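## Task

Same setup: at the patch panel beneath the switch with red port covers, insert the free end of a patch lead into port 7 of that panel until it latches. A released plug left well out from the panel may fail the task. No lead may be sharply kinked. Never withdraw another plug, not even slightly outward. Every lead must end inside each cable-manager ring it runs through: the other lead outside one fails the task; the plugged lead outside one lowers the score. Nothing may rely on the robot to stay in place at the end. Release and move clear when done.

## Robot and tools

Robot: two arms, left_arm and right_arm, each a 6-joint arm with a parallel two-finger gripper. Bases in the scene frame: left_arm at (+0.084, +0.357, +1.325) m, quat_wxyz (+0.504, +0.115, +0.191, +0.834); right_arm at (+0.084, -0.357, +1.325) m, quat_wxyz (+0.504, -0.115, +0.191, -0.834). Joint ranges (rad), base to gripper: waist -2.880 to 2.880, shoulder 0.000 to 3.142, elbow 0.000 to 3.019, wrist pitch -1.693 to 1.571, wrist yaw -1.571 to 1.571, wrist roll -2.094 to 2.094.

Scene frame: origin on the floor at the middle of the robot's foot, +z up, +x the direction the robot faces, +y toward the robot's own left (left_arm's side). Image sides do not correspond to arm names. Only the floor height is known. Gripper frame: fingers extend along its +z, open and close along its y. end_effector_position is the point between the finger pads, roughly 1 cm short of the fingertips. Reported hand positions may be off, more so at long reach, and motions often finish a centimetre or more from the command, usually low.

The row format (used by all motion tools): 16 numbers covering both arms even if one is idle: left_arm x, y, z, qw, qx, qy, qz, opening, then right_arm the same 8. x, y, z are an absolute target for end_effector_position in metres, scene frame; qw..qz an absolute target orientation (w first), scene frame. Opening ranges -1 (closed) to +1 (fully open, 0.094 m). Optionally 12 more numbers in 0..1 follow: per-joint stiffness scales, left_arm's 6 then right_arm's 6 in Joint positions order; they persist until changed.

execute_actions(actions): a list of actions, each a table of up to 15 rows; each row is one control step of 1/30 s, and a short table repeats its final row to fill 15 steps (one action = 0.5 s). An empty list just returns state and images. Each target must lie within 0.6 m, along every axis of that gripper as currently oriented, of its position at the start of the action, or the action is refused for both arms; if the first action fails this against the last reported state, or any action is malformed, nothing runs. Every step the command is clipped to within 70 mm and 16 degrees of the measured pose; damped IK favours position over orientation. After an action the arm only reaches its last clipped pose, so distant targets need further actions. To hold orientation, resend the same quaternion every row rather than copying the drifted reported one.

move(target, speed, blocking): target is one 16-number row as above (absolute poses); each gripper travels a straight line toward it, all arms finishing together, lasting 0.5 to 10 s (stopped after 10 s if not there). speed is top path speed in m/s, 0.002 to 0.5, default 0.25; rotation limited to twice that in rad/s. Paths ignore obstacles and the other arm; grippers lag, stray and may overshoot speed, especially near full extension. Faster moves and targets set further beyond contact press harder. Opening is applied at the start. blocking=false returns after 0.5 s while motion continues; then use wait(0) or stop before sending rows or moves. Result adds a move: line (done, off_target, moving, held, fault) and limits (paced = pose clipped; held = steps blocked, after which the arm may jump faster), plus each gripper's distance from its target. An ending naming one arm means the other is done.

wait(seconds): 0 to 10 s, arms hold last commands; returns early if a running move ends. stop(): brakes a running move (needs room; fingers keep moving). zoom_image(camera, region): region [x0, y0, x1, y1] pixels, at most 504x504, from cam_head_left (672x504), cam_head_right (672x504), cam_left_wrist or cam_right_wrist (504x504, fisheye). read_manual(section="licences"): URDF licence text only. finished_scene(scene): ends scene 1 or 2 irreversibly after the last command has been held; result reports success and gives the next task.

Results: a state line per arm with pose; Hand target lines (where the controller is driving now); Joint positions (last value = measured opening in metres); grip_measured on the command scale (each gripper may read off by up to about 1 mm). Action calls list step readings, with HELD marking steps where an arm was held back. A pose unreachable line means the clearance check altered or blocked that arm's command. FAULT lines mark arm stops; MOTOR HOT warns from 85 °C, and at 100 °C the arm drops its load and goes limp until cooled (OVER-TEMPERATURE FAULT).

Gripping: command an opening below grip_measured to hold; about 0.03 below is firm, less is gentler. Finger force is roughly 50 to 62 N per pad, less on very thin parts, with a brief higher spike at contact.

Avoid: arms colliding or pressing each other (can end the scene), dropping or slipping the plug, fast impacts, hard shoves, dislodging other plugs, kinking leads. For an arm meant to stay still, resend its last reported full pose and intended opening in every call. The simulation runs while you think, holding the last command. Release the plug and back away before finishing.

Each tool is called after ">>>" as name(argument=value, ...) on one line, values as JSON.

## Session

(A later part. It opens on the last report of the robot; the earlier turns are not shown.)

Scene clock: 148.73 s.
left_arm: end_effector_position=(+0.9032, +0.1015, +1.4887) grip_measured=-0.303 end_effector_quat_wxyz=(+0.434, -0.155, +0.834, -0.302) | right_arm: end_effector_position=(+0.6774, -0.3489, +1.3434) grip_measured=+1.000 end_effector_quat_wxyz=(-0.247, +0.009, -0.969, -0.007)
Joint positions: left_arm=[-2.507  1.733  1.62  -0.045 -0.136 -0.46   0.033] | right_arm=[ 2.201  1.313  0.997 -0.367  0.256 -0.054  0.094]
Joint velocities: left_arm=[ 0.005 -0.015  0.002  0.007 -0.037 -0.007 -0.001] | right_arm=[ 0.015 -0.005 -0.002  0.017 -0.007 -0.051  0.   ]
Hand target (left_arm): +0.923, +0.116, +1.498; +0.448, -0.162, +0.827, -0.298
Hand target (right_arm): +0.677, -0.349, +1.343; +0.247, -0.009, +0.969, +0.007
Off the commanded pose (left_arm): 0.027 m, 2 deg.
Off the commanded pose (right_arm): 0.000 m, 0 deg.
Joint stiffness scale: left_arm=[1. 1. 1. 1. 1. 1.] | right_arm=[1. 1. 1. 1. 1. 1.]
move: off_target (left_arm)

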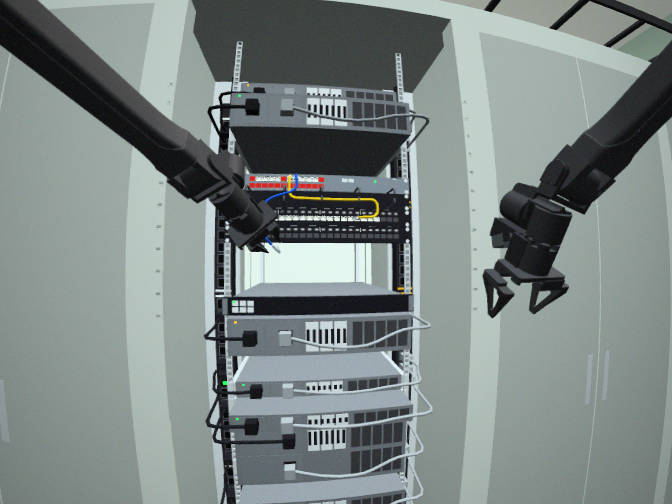

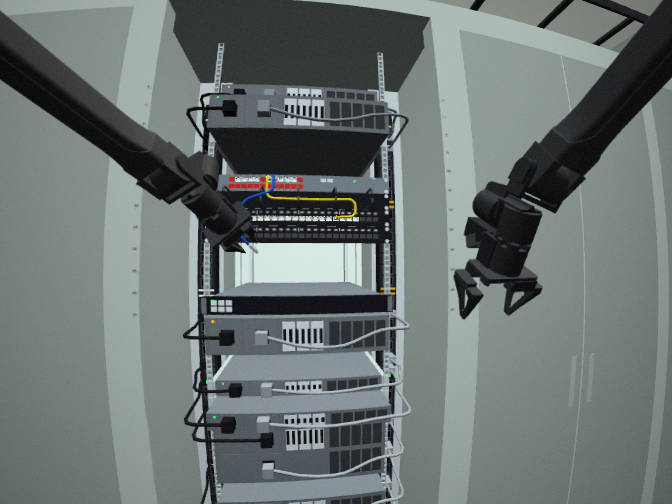

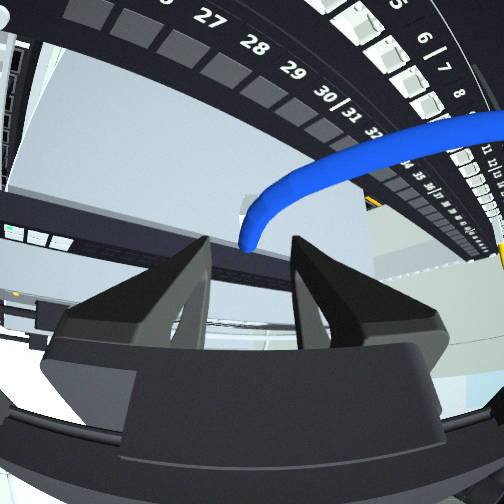

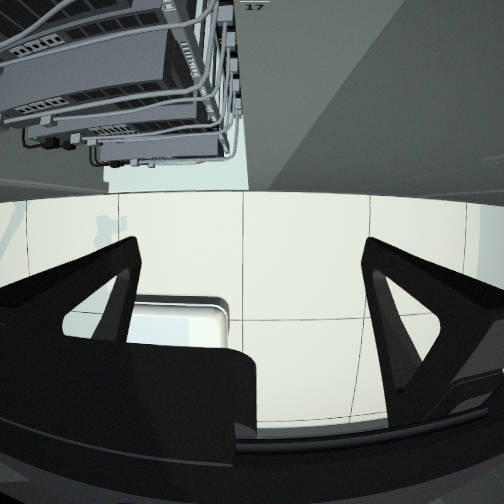

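>>> move(target=[0.946,0.108,1.489,0.448,-0.162,0.827,-0.298,-0.3,0.6774,-0.3489,1.3434,-0.247,0.009,-0.969,-0.007,1], speed=0.04)

>>> zoom_image(camera="cam_left_wrist", region=[150,150,350,350])

>>> zoom_image(camera="cam_head_left", region=[230,170,330,270])

Scene clock: 150.53 s.
left_arm: end_effector_position=(+0.9134, +0.0917, +1.4772) grip_measured=-0.303 end_effector_quat_wxyz=(+0.432, -0.154, +0.835, -0.304) | right_arm: end_effector_position=(+0.6774, -0.3489, +1.3434) grip_measured=+1.000 end_effector_quat_wxyz=(-0.247, +0.009, -0.969, -0.007)
Joint positions: left_arm=[-2.506  1.778  1.662 -0.047 -0.131 -0.46   0.033] | right_arm=[ 2.201  1.313  0.997 -0.367  0.256 -0.054  0.094]
Joint velocities: left_arm=[-0.015 -0.005  0.007  0.007 -0.081 -0.007 -0.002] | right_arm=[ 0.005 -0.015 -0.007 -0.007  0.007  0.037  0.   ]
Hand target (left_arm): +0.942, +0.110, +1.490; +0.449, -0.162, +0.827, -0.298
Hand target (right_arm): +0.677, -0.349, +1.343; +0.247, -0.009, +0.969, +0.007
Off the commanded pose (left_arm): 0.038 m, 2 deg.
Off the commanded pose (right_arm): 0.000 m, 0 deg.
Joint stiffness scale: left_arm=[1. 1. 1. 1. 1. 1.] | right_arm=[1. 1. 1. 1. 1. 1.]
move: off_target (left_arm)

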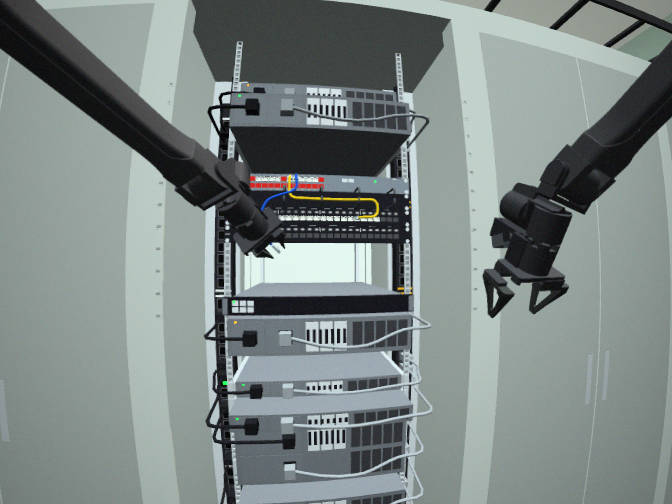

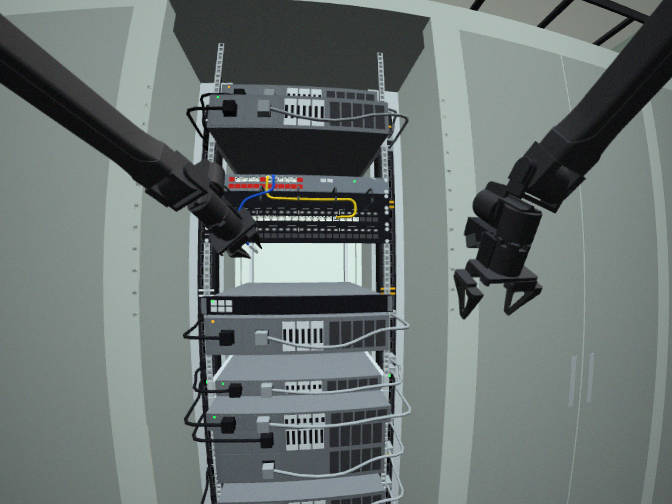

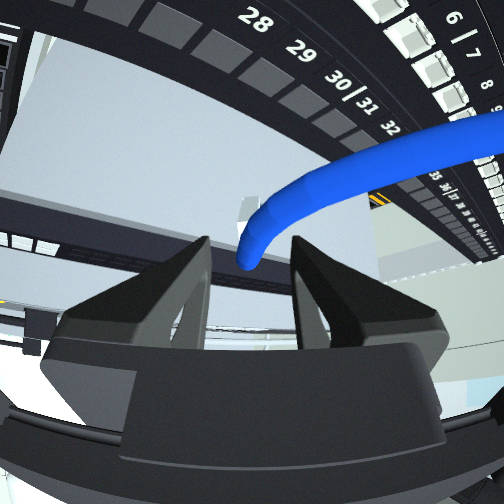

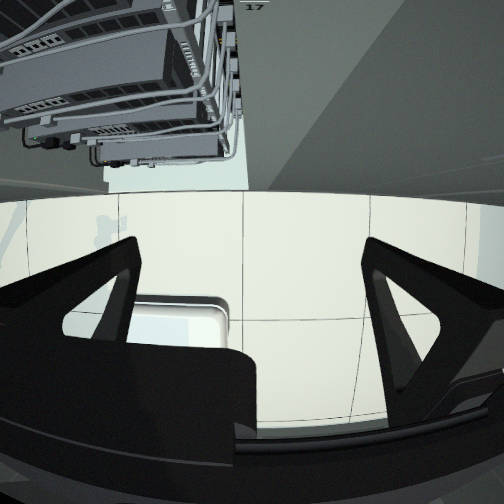

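Region (150, 150, 350, 350) of cam_left_wrist's 504x504 image, scaled by 2.520, with more detail than that image has.

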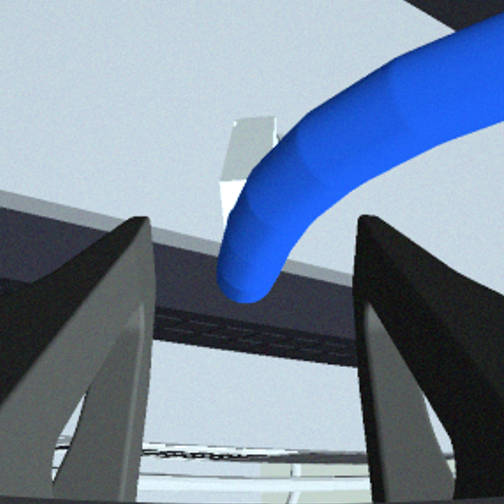

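Region (230, 170, 330, 270) of cam_head_left's 672x504 image, scaled by 5.040, with more detail than that image has.

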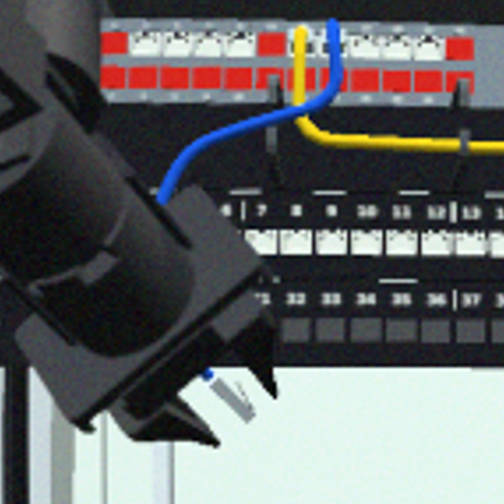

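>>> move(target=[0.965,0.115,1.488,0.448,-0.162,0.827,-0.298,-0.3,0.6774,-0.3489,1.3434,-0.247,0.009,-0.969,-0.007,1], speed=0.04)

>>> zoom_image(camera="cam_left_wrist", region=[150,150,350,350])

Scene clock: 152.77 s.
left_arm: end_effector_position=(+0.9461, +0.1017, +1.4817) grip_measured=-0.303 end_effector_quat_wxyz=(+0.439, -0.158, +0.831, -0.304) | right_arm: end_effector_position=(+0.6774, -0.3489, +1.3434) grip_measured=+1.000 end_effector_quat_wxyz=(-0.247, +0.009, -0.969, -0.007)
Joint positions: left_arm=[-2.478  1.834  1.779 -0.09  -0.11  -0.459  0.033] | right_arm=[ 2.201  1.313  0.997 -0.367  0.256 -0.054  0.094]
Joint velocities: left_arm=[ 0.005 -0.015  0.002 -0.012  0.037 -0.066 -0.   ] | right_arm=[ 0.005  0.005 -0.002  0.002  0.022 -0.022  0.   ]
Hand target (left_arm): +0.963, +0.116, +1.488; +0.448, -0.162, +0.827, -0.298
Hand target (right_arm): +0.677, -0.349, +1.343; +0.247, -0.009, +0.969, +0.007
Off the commanded pose (left_arm): 0.024 m, 1 deg.
Off the commanded pose (right_arm): 0.000 m, 0 deg.
Joint stiffness scale: left_arm=[1. 1. 1. 1. 1. 1.] | right_arm=[1. 1. 1. 1. 1. 1.]
move: off_target (left_arm)

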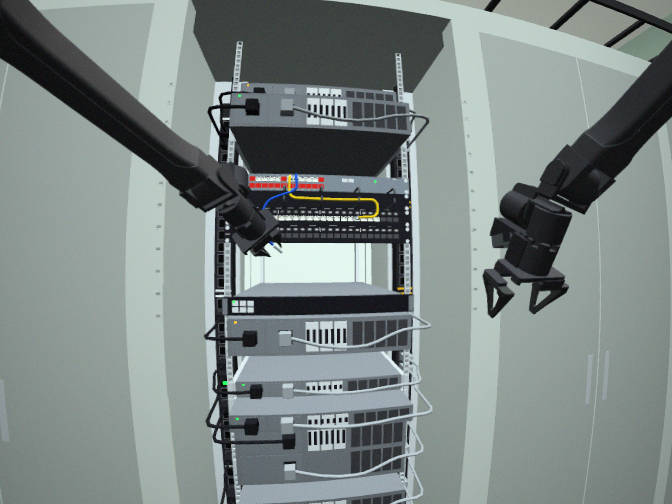

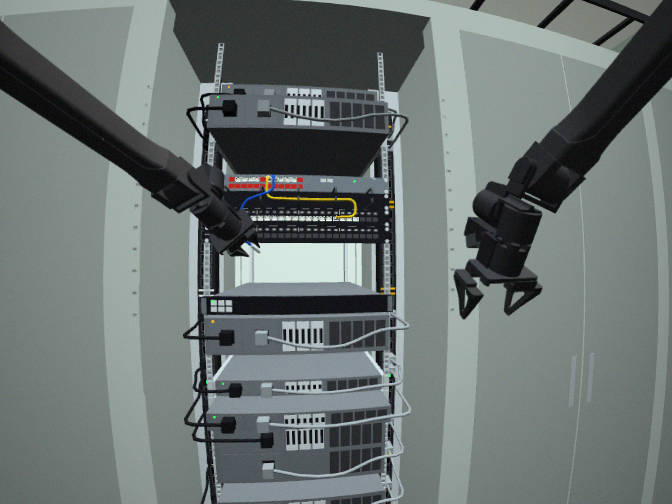

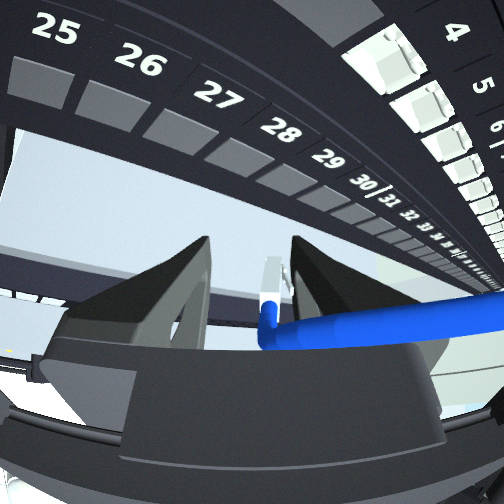

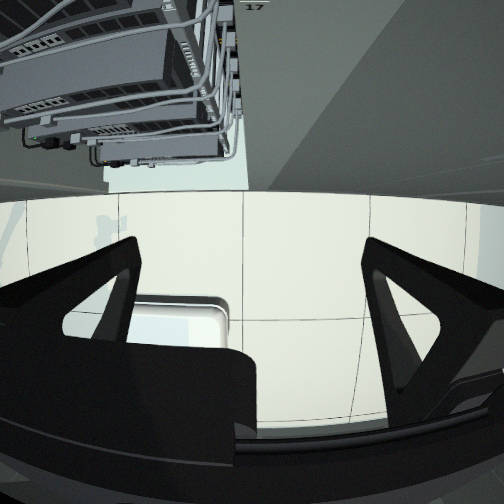

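Region (150, 150, 350, 350) of cam_left_wrist's 504x504 image, scaled by 2.520, with more detail than that image has.

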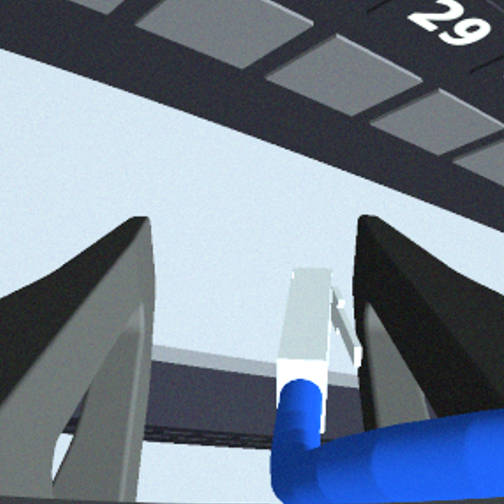

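>>> move(target=[0.945,0.092,1.492,0.448,-0.162,0.827,-0.298,-0.3,0.6774,-0.3489,1.3434,-0.247,0.009,-0.969,-0.007,1], speed=0.03)

>>> zoom_image(camera="cam_left_wrist", region=[150,150,350,350])

Scene clock: 154.47 s.
left_arm: end_effector_position=(+0.9475, +0.1075, +1.4799) grip_measured=-0.303 end_effector_quat_wxyz=(+0.443, -0.168, +0.832, -0.289) | right_arm: end_effector_position=(+0.6774, -0.3489, +1.3434) grip_measured=+1.000 end_effector_quat_wxyz=(-0.247, +0.009, -0.969, -0.007)
Joint positions: left_arm=[-2.479  1.834  1.779 -0.09  -0.148 -0.459  0.033] | right_arm=[ 2.201  1.313  0.997 -0.367  0.256 -0.054  0.094]
Joint velocities: left_arm=[-0.015 -0.015 -0.002  0.002  0.022 -0.022  0.001] | right_arm=[-0.005 -0.005 -0.007 -0.002  0.022 -0.007  0.   ]
Hand target (left_arm): +0.945, +0.092, +1.492; +0.448, -0.162, +0.827, -0.298
Hand target (right_arm): +0.677, -0.349, +1.343; +0.247, -0.009, +0.969, +0.007
Off the commanded pose (left_arm): 0.020 m, 2 deg.
Off the commanded pose (right_arm): 0.000 m, 0 deg.
Joint stiffness scale: left_arm=[1. 1. 1. 1. 1. 1.] | right_arm=[1. 1. 1. 1. 1. 1.]
move: off_target (left_arm)

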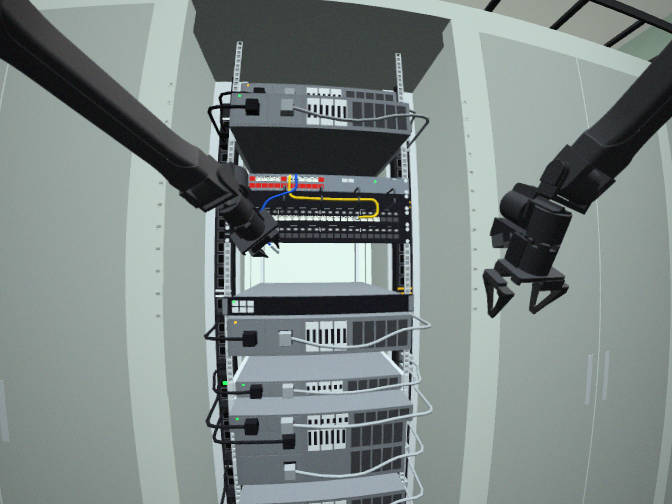

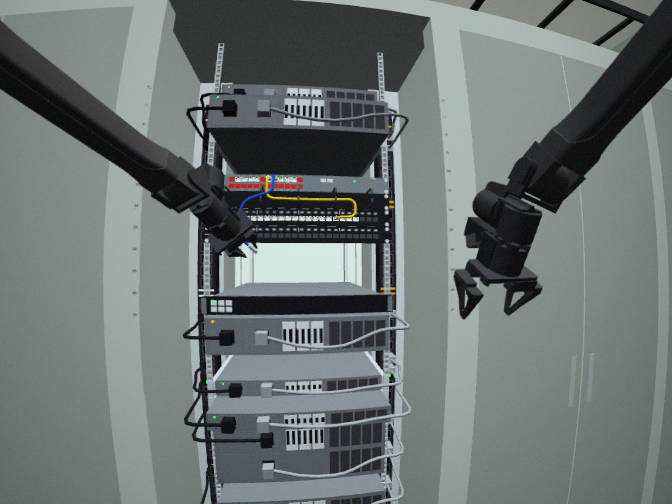

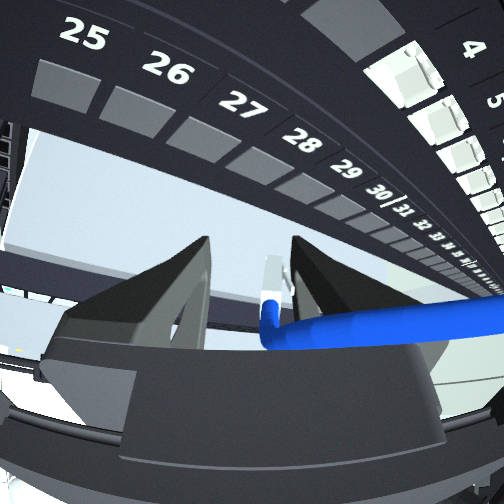

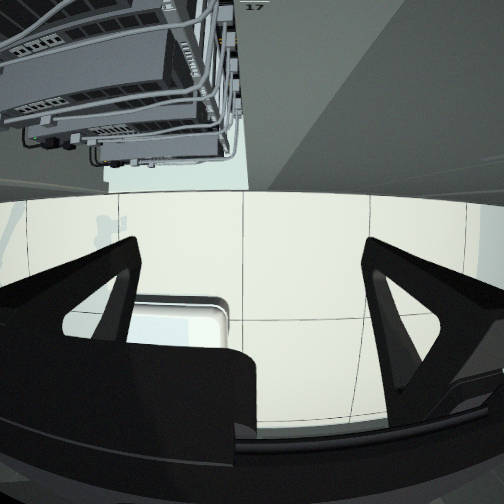

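Region (150, 150, 350, 350) of cam_left_wrist's 504x504 image, scaled by 2.520, with more detail than that image has.

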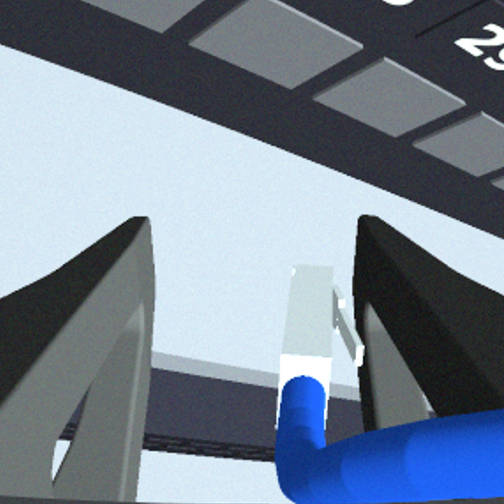

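>>> move(target=[0.935,0.075,1.492,0.448,-0.162,0.827,-0.298,-0.3,0.6774,-0.3489,1.3434,-0.247,0.009,-0.969,-0.007,1], speed=0.03)

>>> zoom_image(camera="cam_left_wrist", region=[150,150,350,350])

Scene clock: 156.10 s.
left_arm: end_effector_position=(+0.9407, +0.0998, +1.4755) grip_measured=-0.303 end_effector_quat_wxyz=(+0.439, -0.171, +0.836, -0.281) | right_arm: end_effector_position=(+0.6774, -0.3489, +1.3434) grip_measured=+1.000 end_effector_quat_wxyz=(-0.247, +0.009, -0.969, -0.007)
Joint positions: left_arm=[-2.494  1.834  1.765 -0.09  -0.178 -0.463  0.033] | right_arm=[ 2.201  1.313  0.997 -0.367  0.256 -0.054  0.094]
Joint velocities: left_arm=[-0.015 -0.005 -0.007 -0.012 -0.007 -0.051 -0.001] | right_arm=[-0.015 -0.015 -0.002 -0.017  0.007 -0.022  0.   ]
Hand target (left_arm): +0.935, +0.076, +1.492; +0.448, -0.162, +0.827, -0.298
Hand target (right_arm): +0.677, -0.349, +1.343; +0.247, -0.009, +0.969, +0.007
Off the commanded pose (left_arm): 0.030 m, 3 deg.
Off the commanded pose (right_arm): 0.000 m, 0 deg.
Joint stiffness scale: left_arm=[1. 1. 1. 1. 1. 1.] | right_arm=[1. 1. 1. 1. 1. 1.]
move: off_target (left_arm)

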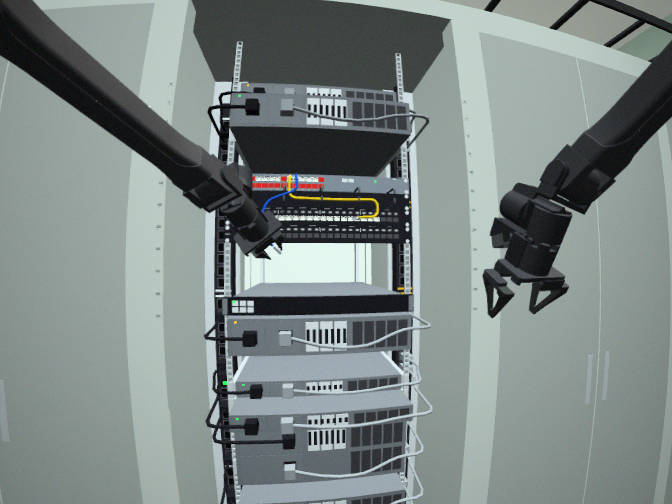

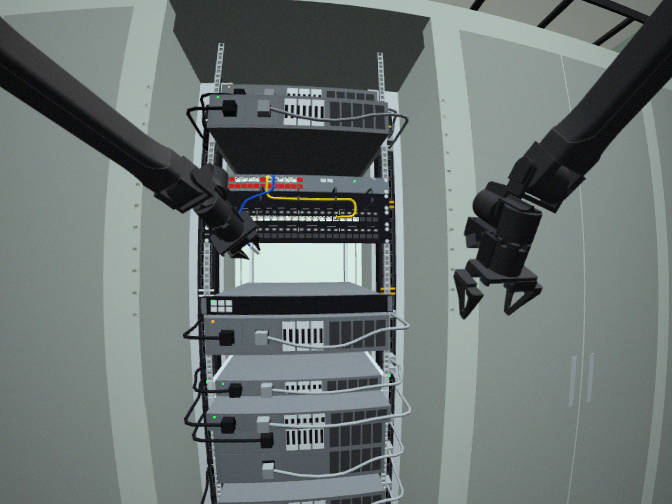

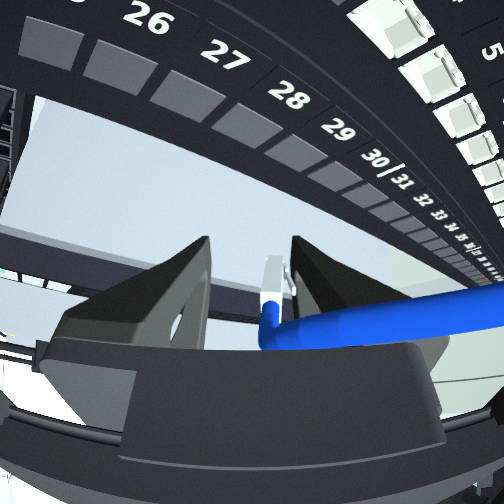

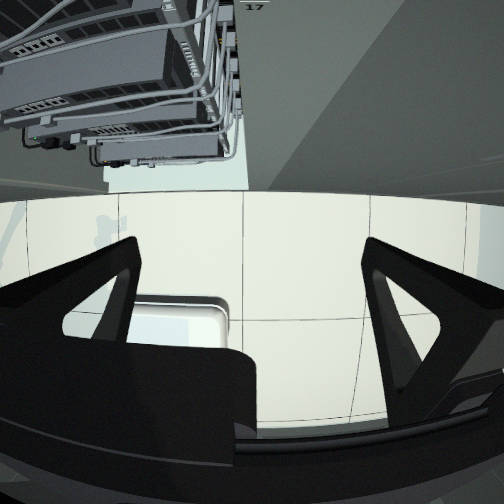

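Region (150, 150, 350, 350) of cam_left_wrist's 504x504 image, scaled by 2.520, with more detail than that image has.

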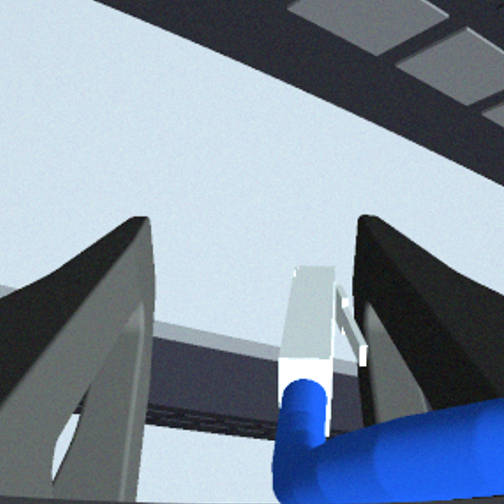

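>>> move(target=[0.92,0.078,1.497,0.448,-0.162,0.827,-0.298,-0.3,0.6774,-0.3489,1.3434,-0.247,0.009,-0.969,-0.007,1], speed=0.03)

>>> zoom_image(camera="cam_left_wrist", region=[150,150,350,350])

Scene clock: 157.90 s.
left_arm: end_effector_position=(+0.9212, +0.0893, +1.4575) grip_measured=-0.303 end_effector_quat_wxyz=(+0.425, -0.166, +0.845, -0.279) | right_arm: end_effector_position=(+0.6774, -0.3489, +1.3434) grip_measured=+1.000 end_effector_quat_wxyz=(-0.247, +0.009, -0.969, -0.007)
Joint positions: left_arm=[-2.508  1.823  1.703 -0.074 -0.185 -0.466  0.033] | right_arm=[ 2.201  1.313  0.997 -0.367  0.256 -0.054  0.094]
Joint velocities: left_arm=[-0.005 -0.015  0.012 -0.002 -0.007 -0.007  0.   ] | right_arm=[-0.005 -0.005 -0.022  0.012  0.037 -0.051  0.   ]
Hand target (left_arm): +0.920, +0.078, +1.497; +0.448, -0.162, +0.827, -0.298
Hand target (right_arm): +0.677, -0.349, +1.343; +0.247, -0.009, +0.969, +0.007
Off the commanded pose (left_arm): 0.041 m, 4 deg.
Off the commanded pose (right_arm): 0.000 m, 0 deg.
Joint stiffness scale: left_arm=[1. 1. 1. 1. 1. 1.] | right_arm=[1. 1. 1. 1. 1. 1.]
move: off_target (left_arm)

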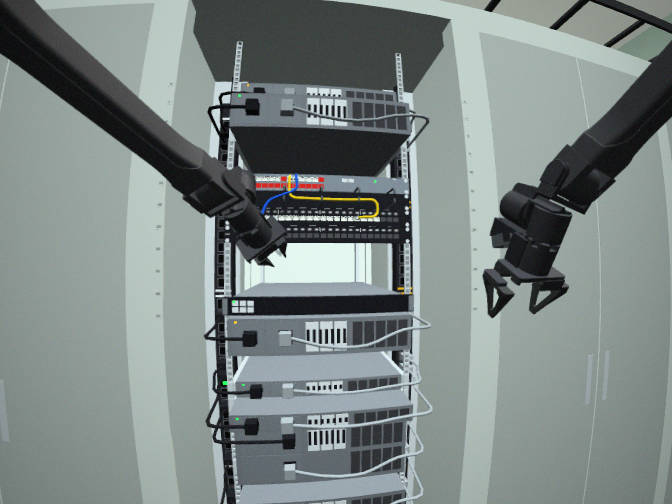

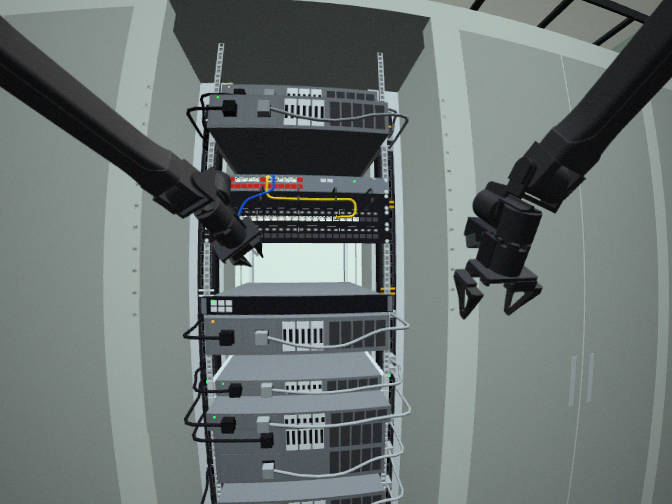

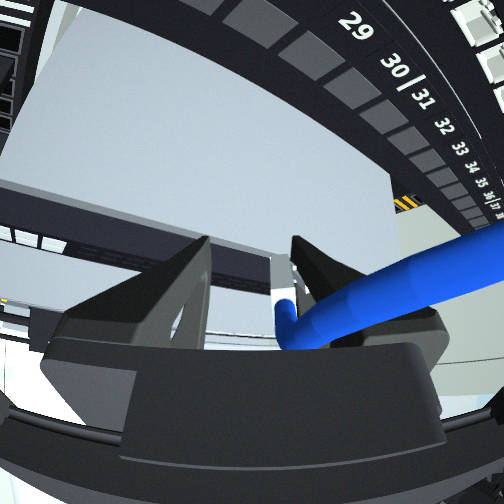

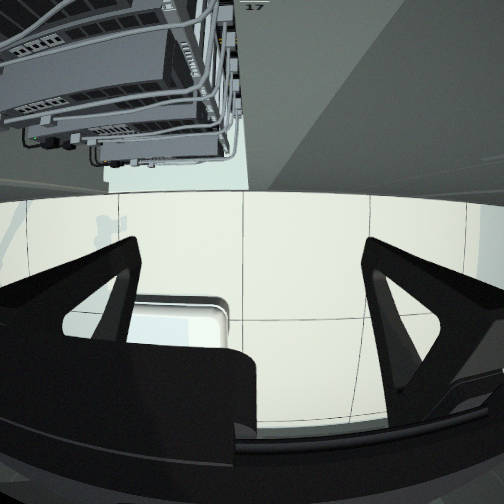

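Region (150, 150, 350, 350) of cam_left_wrist's 504x504 image, scaled by 2.520, with more detail than that image has.

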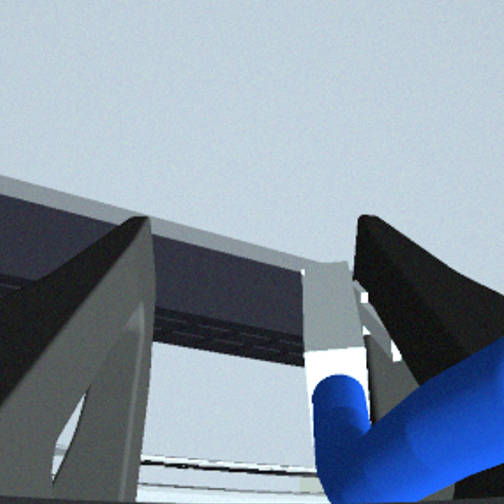

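>>> move(target=[0.915,0.085,1.525,0.448,-0.162,0.827,-0.298,-0.15,0.6774,-0.3489,1.3434,-0.247,0.009,-0.969,-0.007,1], speed=0.03)

>>> zoom_image(camera="cam_left_wrist", region=[150,150,350,350])

Scene clock: 160.60 s.
left_arm: end_effector_position=(+0.9218, +0.0984, +1.4756) grip_measured=-0.153 end_effector_quat_wxyz=(+0.432, -0.177, +0.839, -0.280) | right_arm: end_effector_position=(+0.6774, -0.3489, +1.3434) grip_measured=+1.000 end_effector_quat_wxyz=(-0.247, +0.009, -0.969, -0.007)
Joint positions: left_arm=[-2.508  1.795  1.699 -0.078 -0.197 -0.48   0.04 ] | right_arm=[ 2.201  1.313  0.997 -0.367  0.256 -0.054  0.094]
Joint velocities: left_arm=[ 0.005 -0.005 -0.007 -0.007 -0.051 -0.007 -0.001] | right_arm=[-0.005 -0.005 -0.007  0.012  0.007 -0.022  0.   ]
Hand target (left_arm): +0.915, +0.086, +1.524; +0.448, -0.163, +0.827, -0.298
Hand target (right_arm): +0.677, -0.349, +1.343; +0.247, -0.009, +0.969, +0.007
Off the commanded pose (left_arm): 0.052 m, 3 deg.
Off the commanded pose (right_arm): 0.000 m, 0 deg.
Joint stiffness scale: left_arm=[1. 1. 1. 1. 1. 1.] | right_arm=[1. 1. 1. 1. 1. 1.]
move: off_target (left_arm)

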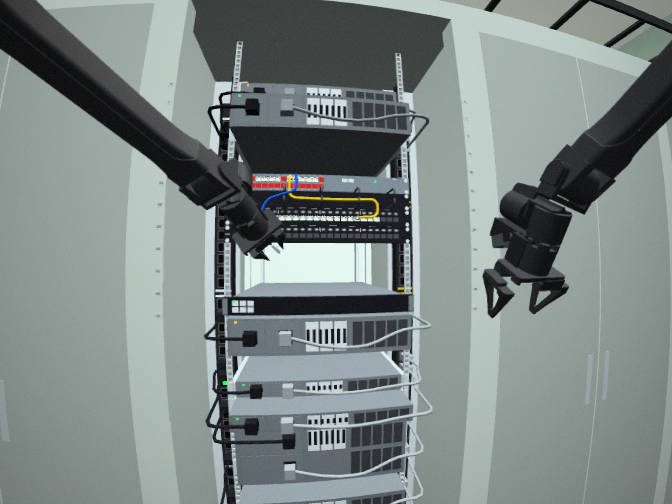

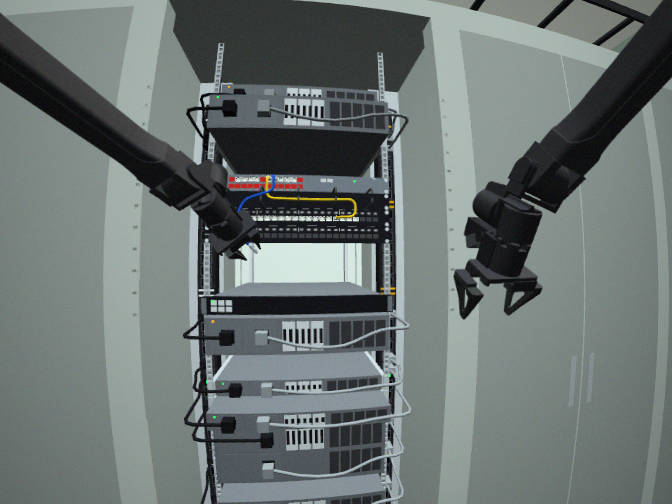

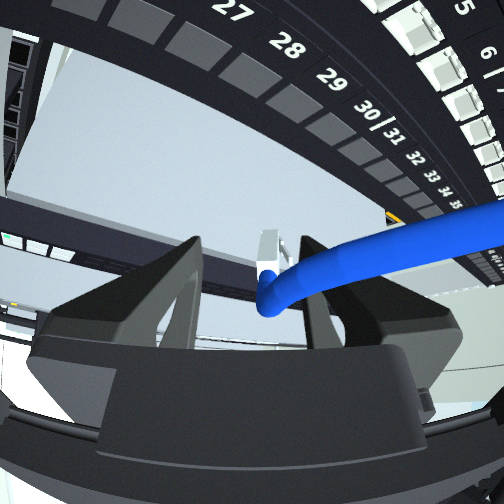

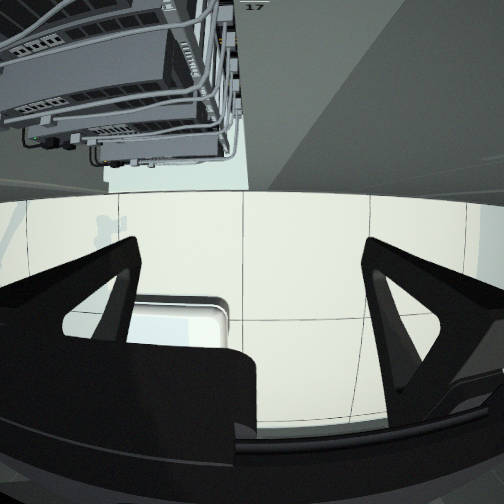

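Region (150, 150, 350, 350) of cam_left_wrist's 504x504 image, scaled by 2.520, with more detail than that image has.

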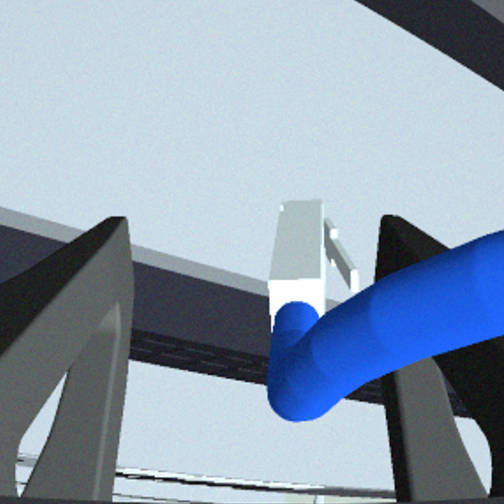

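>>> move(target=[0.909,0.088,1.529,0.448,-0.162,0.827,-0.298,-0.15,0.6774,-0.3489,1.3434,-0.247,0.009,-0.969,-0.007,1], speed=0.03)

>>> zoom_image(camera="cam_left_wrist", region=[150,150,350,350])

Scene clock: 163.60 s.
left_arm: end_effector_position=(+0.9136, +0.0981, +1.5046) grip_measured=-0.153 end_effector_quat_wxyz=(+0.442, -0.173, +0.832, -0.288) | right_arm: end_effector_position=(+0.6774, -0.3489, +1.3434) grip_measured=+1.000 end_effector_quat_wxyz=(-0.247, +0.009, -0.969, -0.007)
Joint positions: left_arm=[-2.526  1.749  1.679 -0.078 -0.2   -0.474  0.04 ] | right_arm=[ 2.201  1.313  0.997 -0.367  0.256 -0.054  0.094]
Joint velocities: left_arm=[-0.015 -0.005 -0.002  0.007 -0.066  0.007  0.   ] | right_arm=[ 0.005  0.005  0.012 -0.007  0.066 -0.007  0.   ]
Hand target (left_arm): +0.909, +0.088, +1.529; +0.448, -0.162, +0.827, -0.298
Hand target (right_arm): +0.677, -0.349, +1.343; +0.247, -0.009, +0.969, +0.007
Off the commanded pose (left_arm): 0.027 m, 2 deg.
Off the commanded pose (right_arm): 0.000 m, 0 deg.
Joint stiffness scale: left_arm=[1. 1. 1. 1. 1. 1.] | right_arm=[1. 1. 1. 1. 1. 1.]
move: off_target (left_arm)

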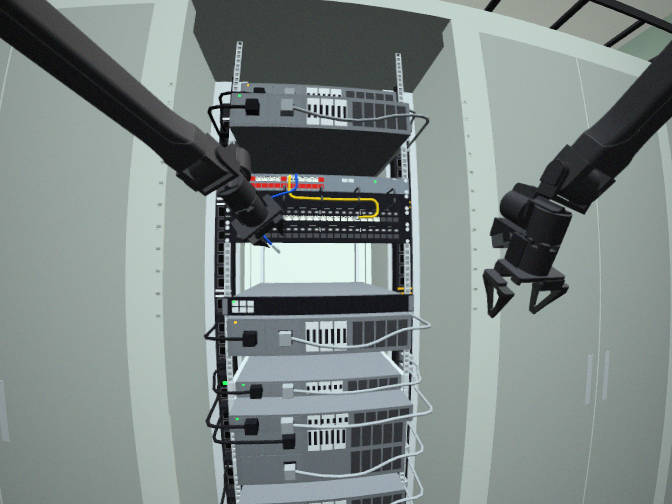

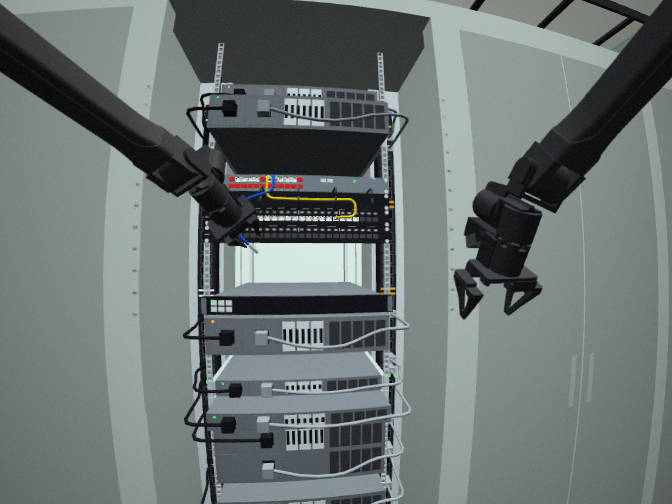

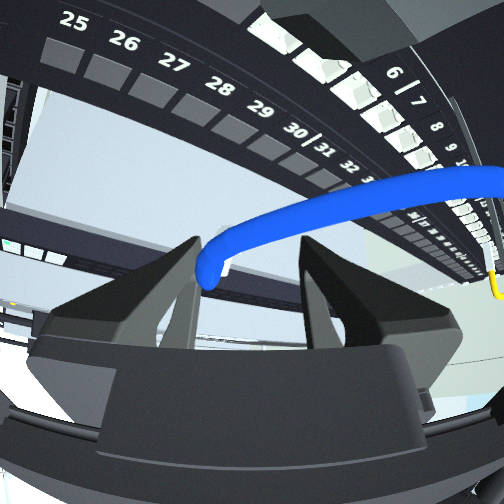

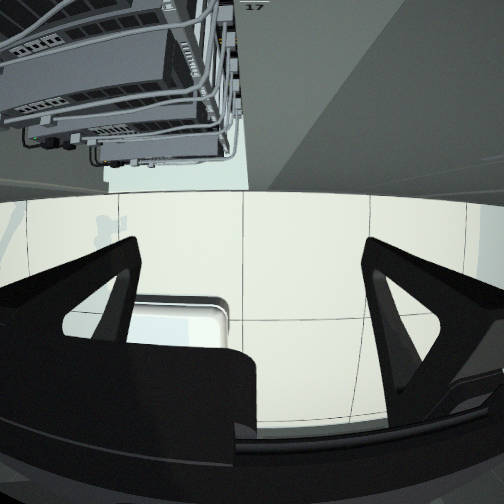

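Region (150, 150, 350, 350) of cam_left_wrist's 504x504 image, scaled by 2.520, with more detail than that image has.

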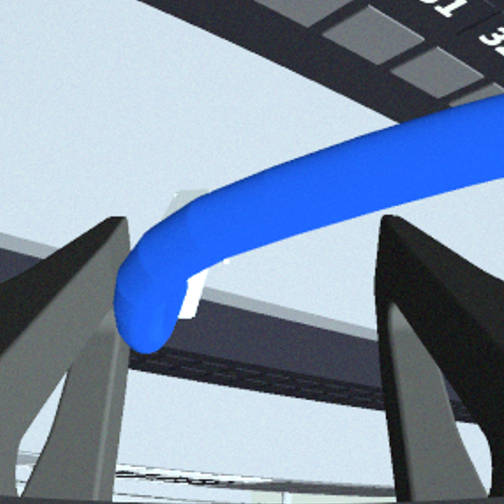

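>>> move(target=[0.934,0.112,1.494,0.448,-0.162,0.827,-0.298,-0.15,0.6774,-0.3489,1.3434,-0.247,0.009,-0.969,-0.007,1], speed=0.04)

>>> zoom_image(camera="cam_left_wrist", region=[150,150,350,350])

Scene clock: 165.23 s.
left_arm: end_effector_position=(+0.9175, +0.1020, +1.4902) grip_measured=-0.153 end_effector_quat_wxyz=(+0.433, -0.158, +0.835, -0.301) | right_arm: end_effector_position=(+0.6774, -0.3489, +1.3434) grip_measured=+1.000 end_effector_quat_wxyz=(-0.247, +0.009, -0.969, -0.007)
Joint positions: left_arm=[-2.499  1.762  1.679 -0.078 -0.134 -0.462  0.04 ] | right_arm=[ 2.201  1.313  0.997 -0.367  0.256 -0.054  0.094]
Joint velocities: left_arm=[-0.015  0.005  0.007 -0.007 -0.066 -0.007  0.   ] | right_arm=[-0.005  0.005  0.012  0.007  0.066 -0.022  0.   ]
Hand target (left_arm): +0.933, +0.113, +1.494; +0.448, -0.162, +0.827, -0.298
Hand target (right_arm): +0.677, -0.349, +1.343; +0.247, -0.009, +0.969, +0.007
Off the commanded pose (left_arm): 0.020 m, 2 deg.
Off the commanded pose (right_arm): 0.000 m, 0 deg.
Joint stiffness scale: left_arm=[1. 1. 1. 1. 1. 1.] | right_arm=[1. 1. 1. 1. 1. 1.]
move: off_target (left_arm)

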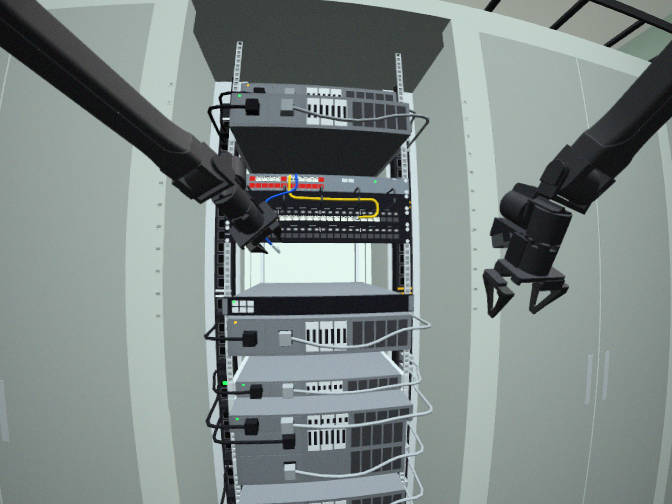

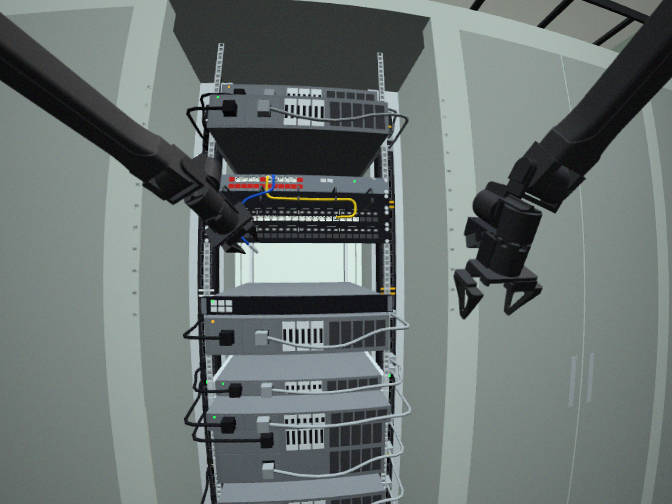

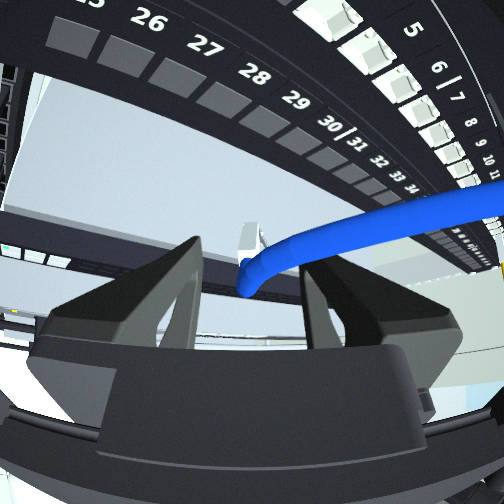

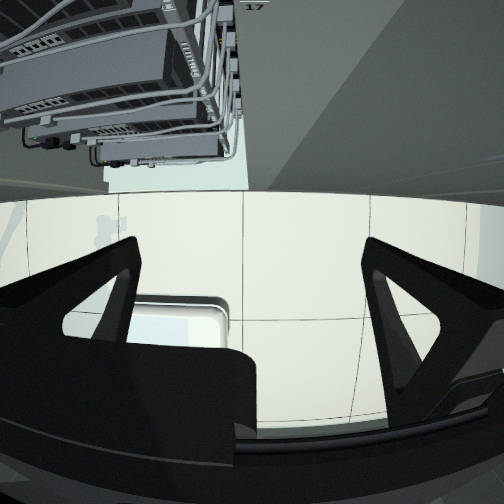

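Region (150, 150, 350, 350) of cam_left_wrist's 504x504 image, scaled by 2.520, with more detail than that image has.

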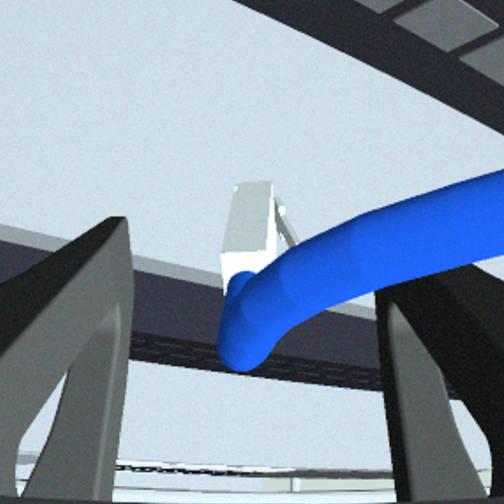

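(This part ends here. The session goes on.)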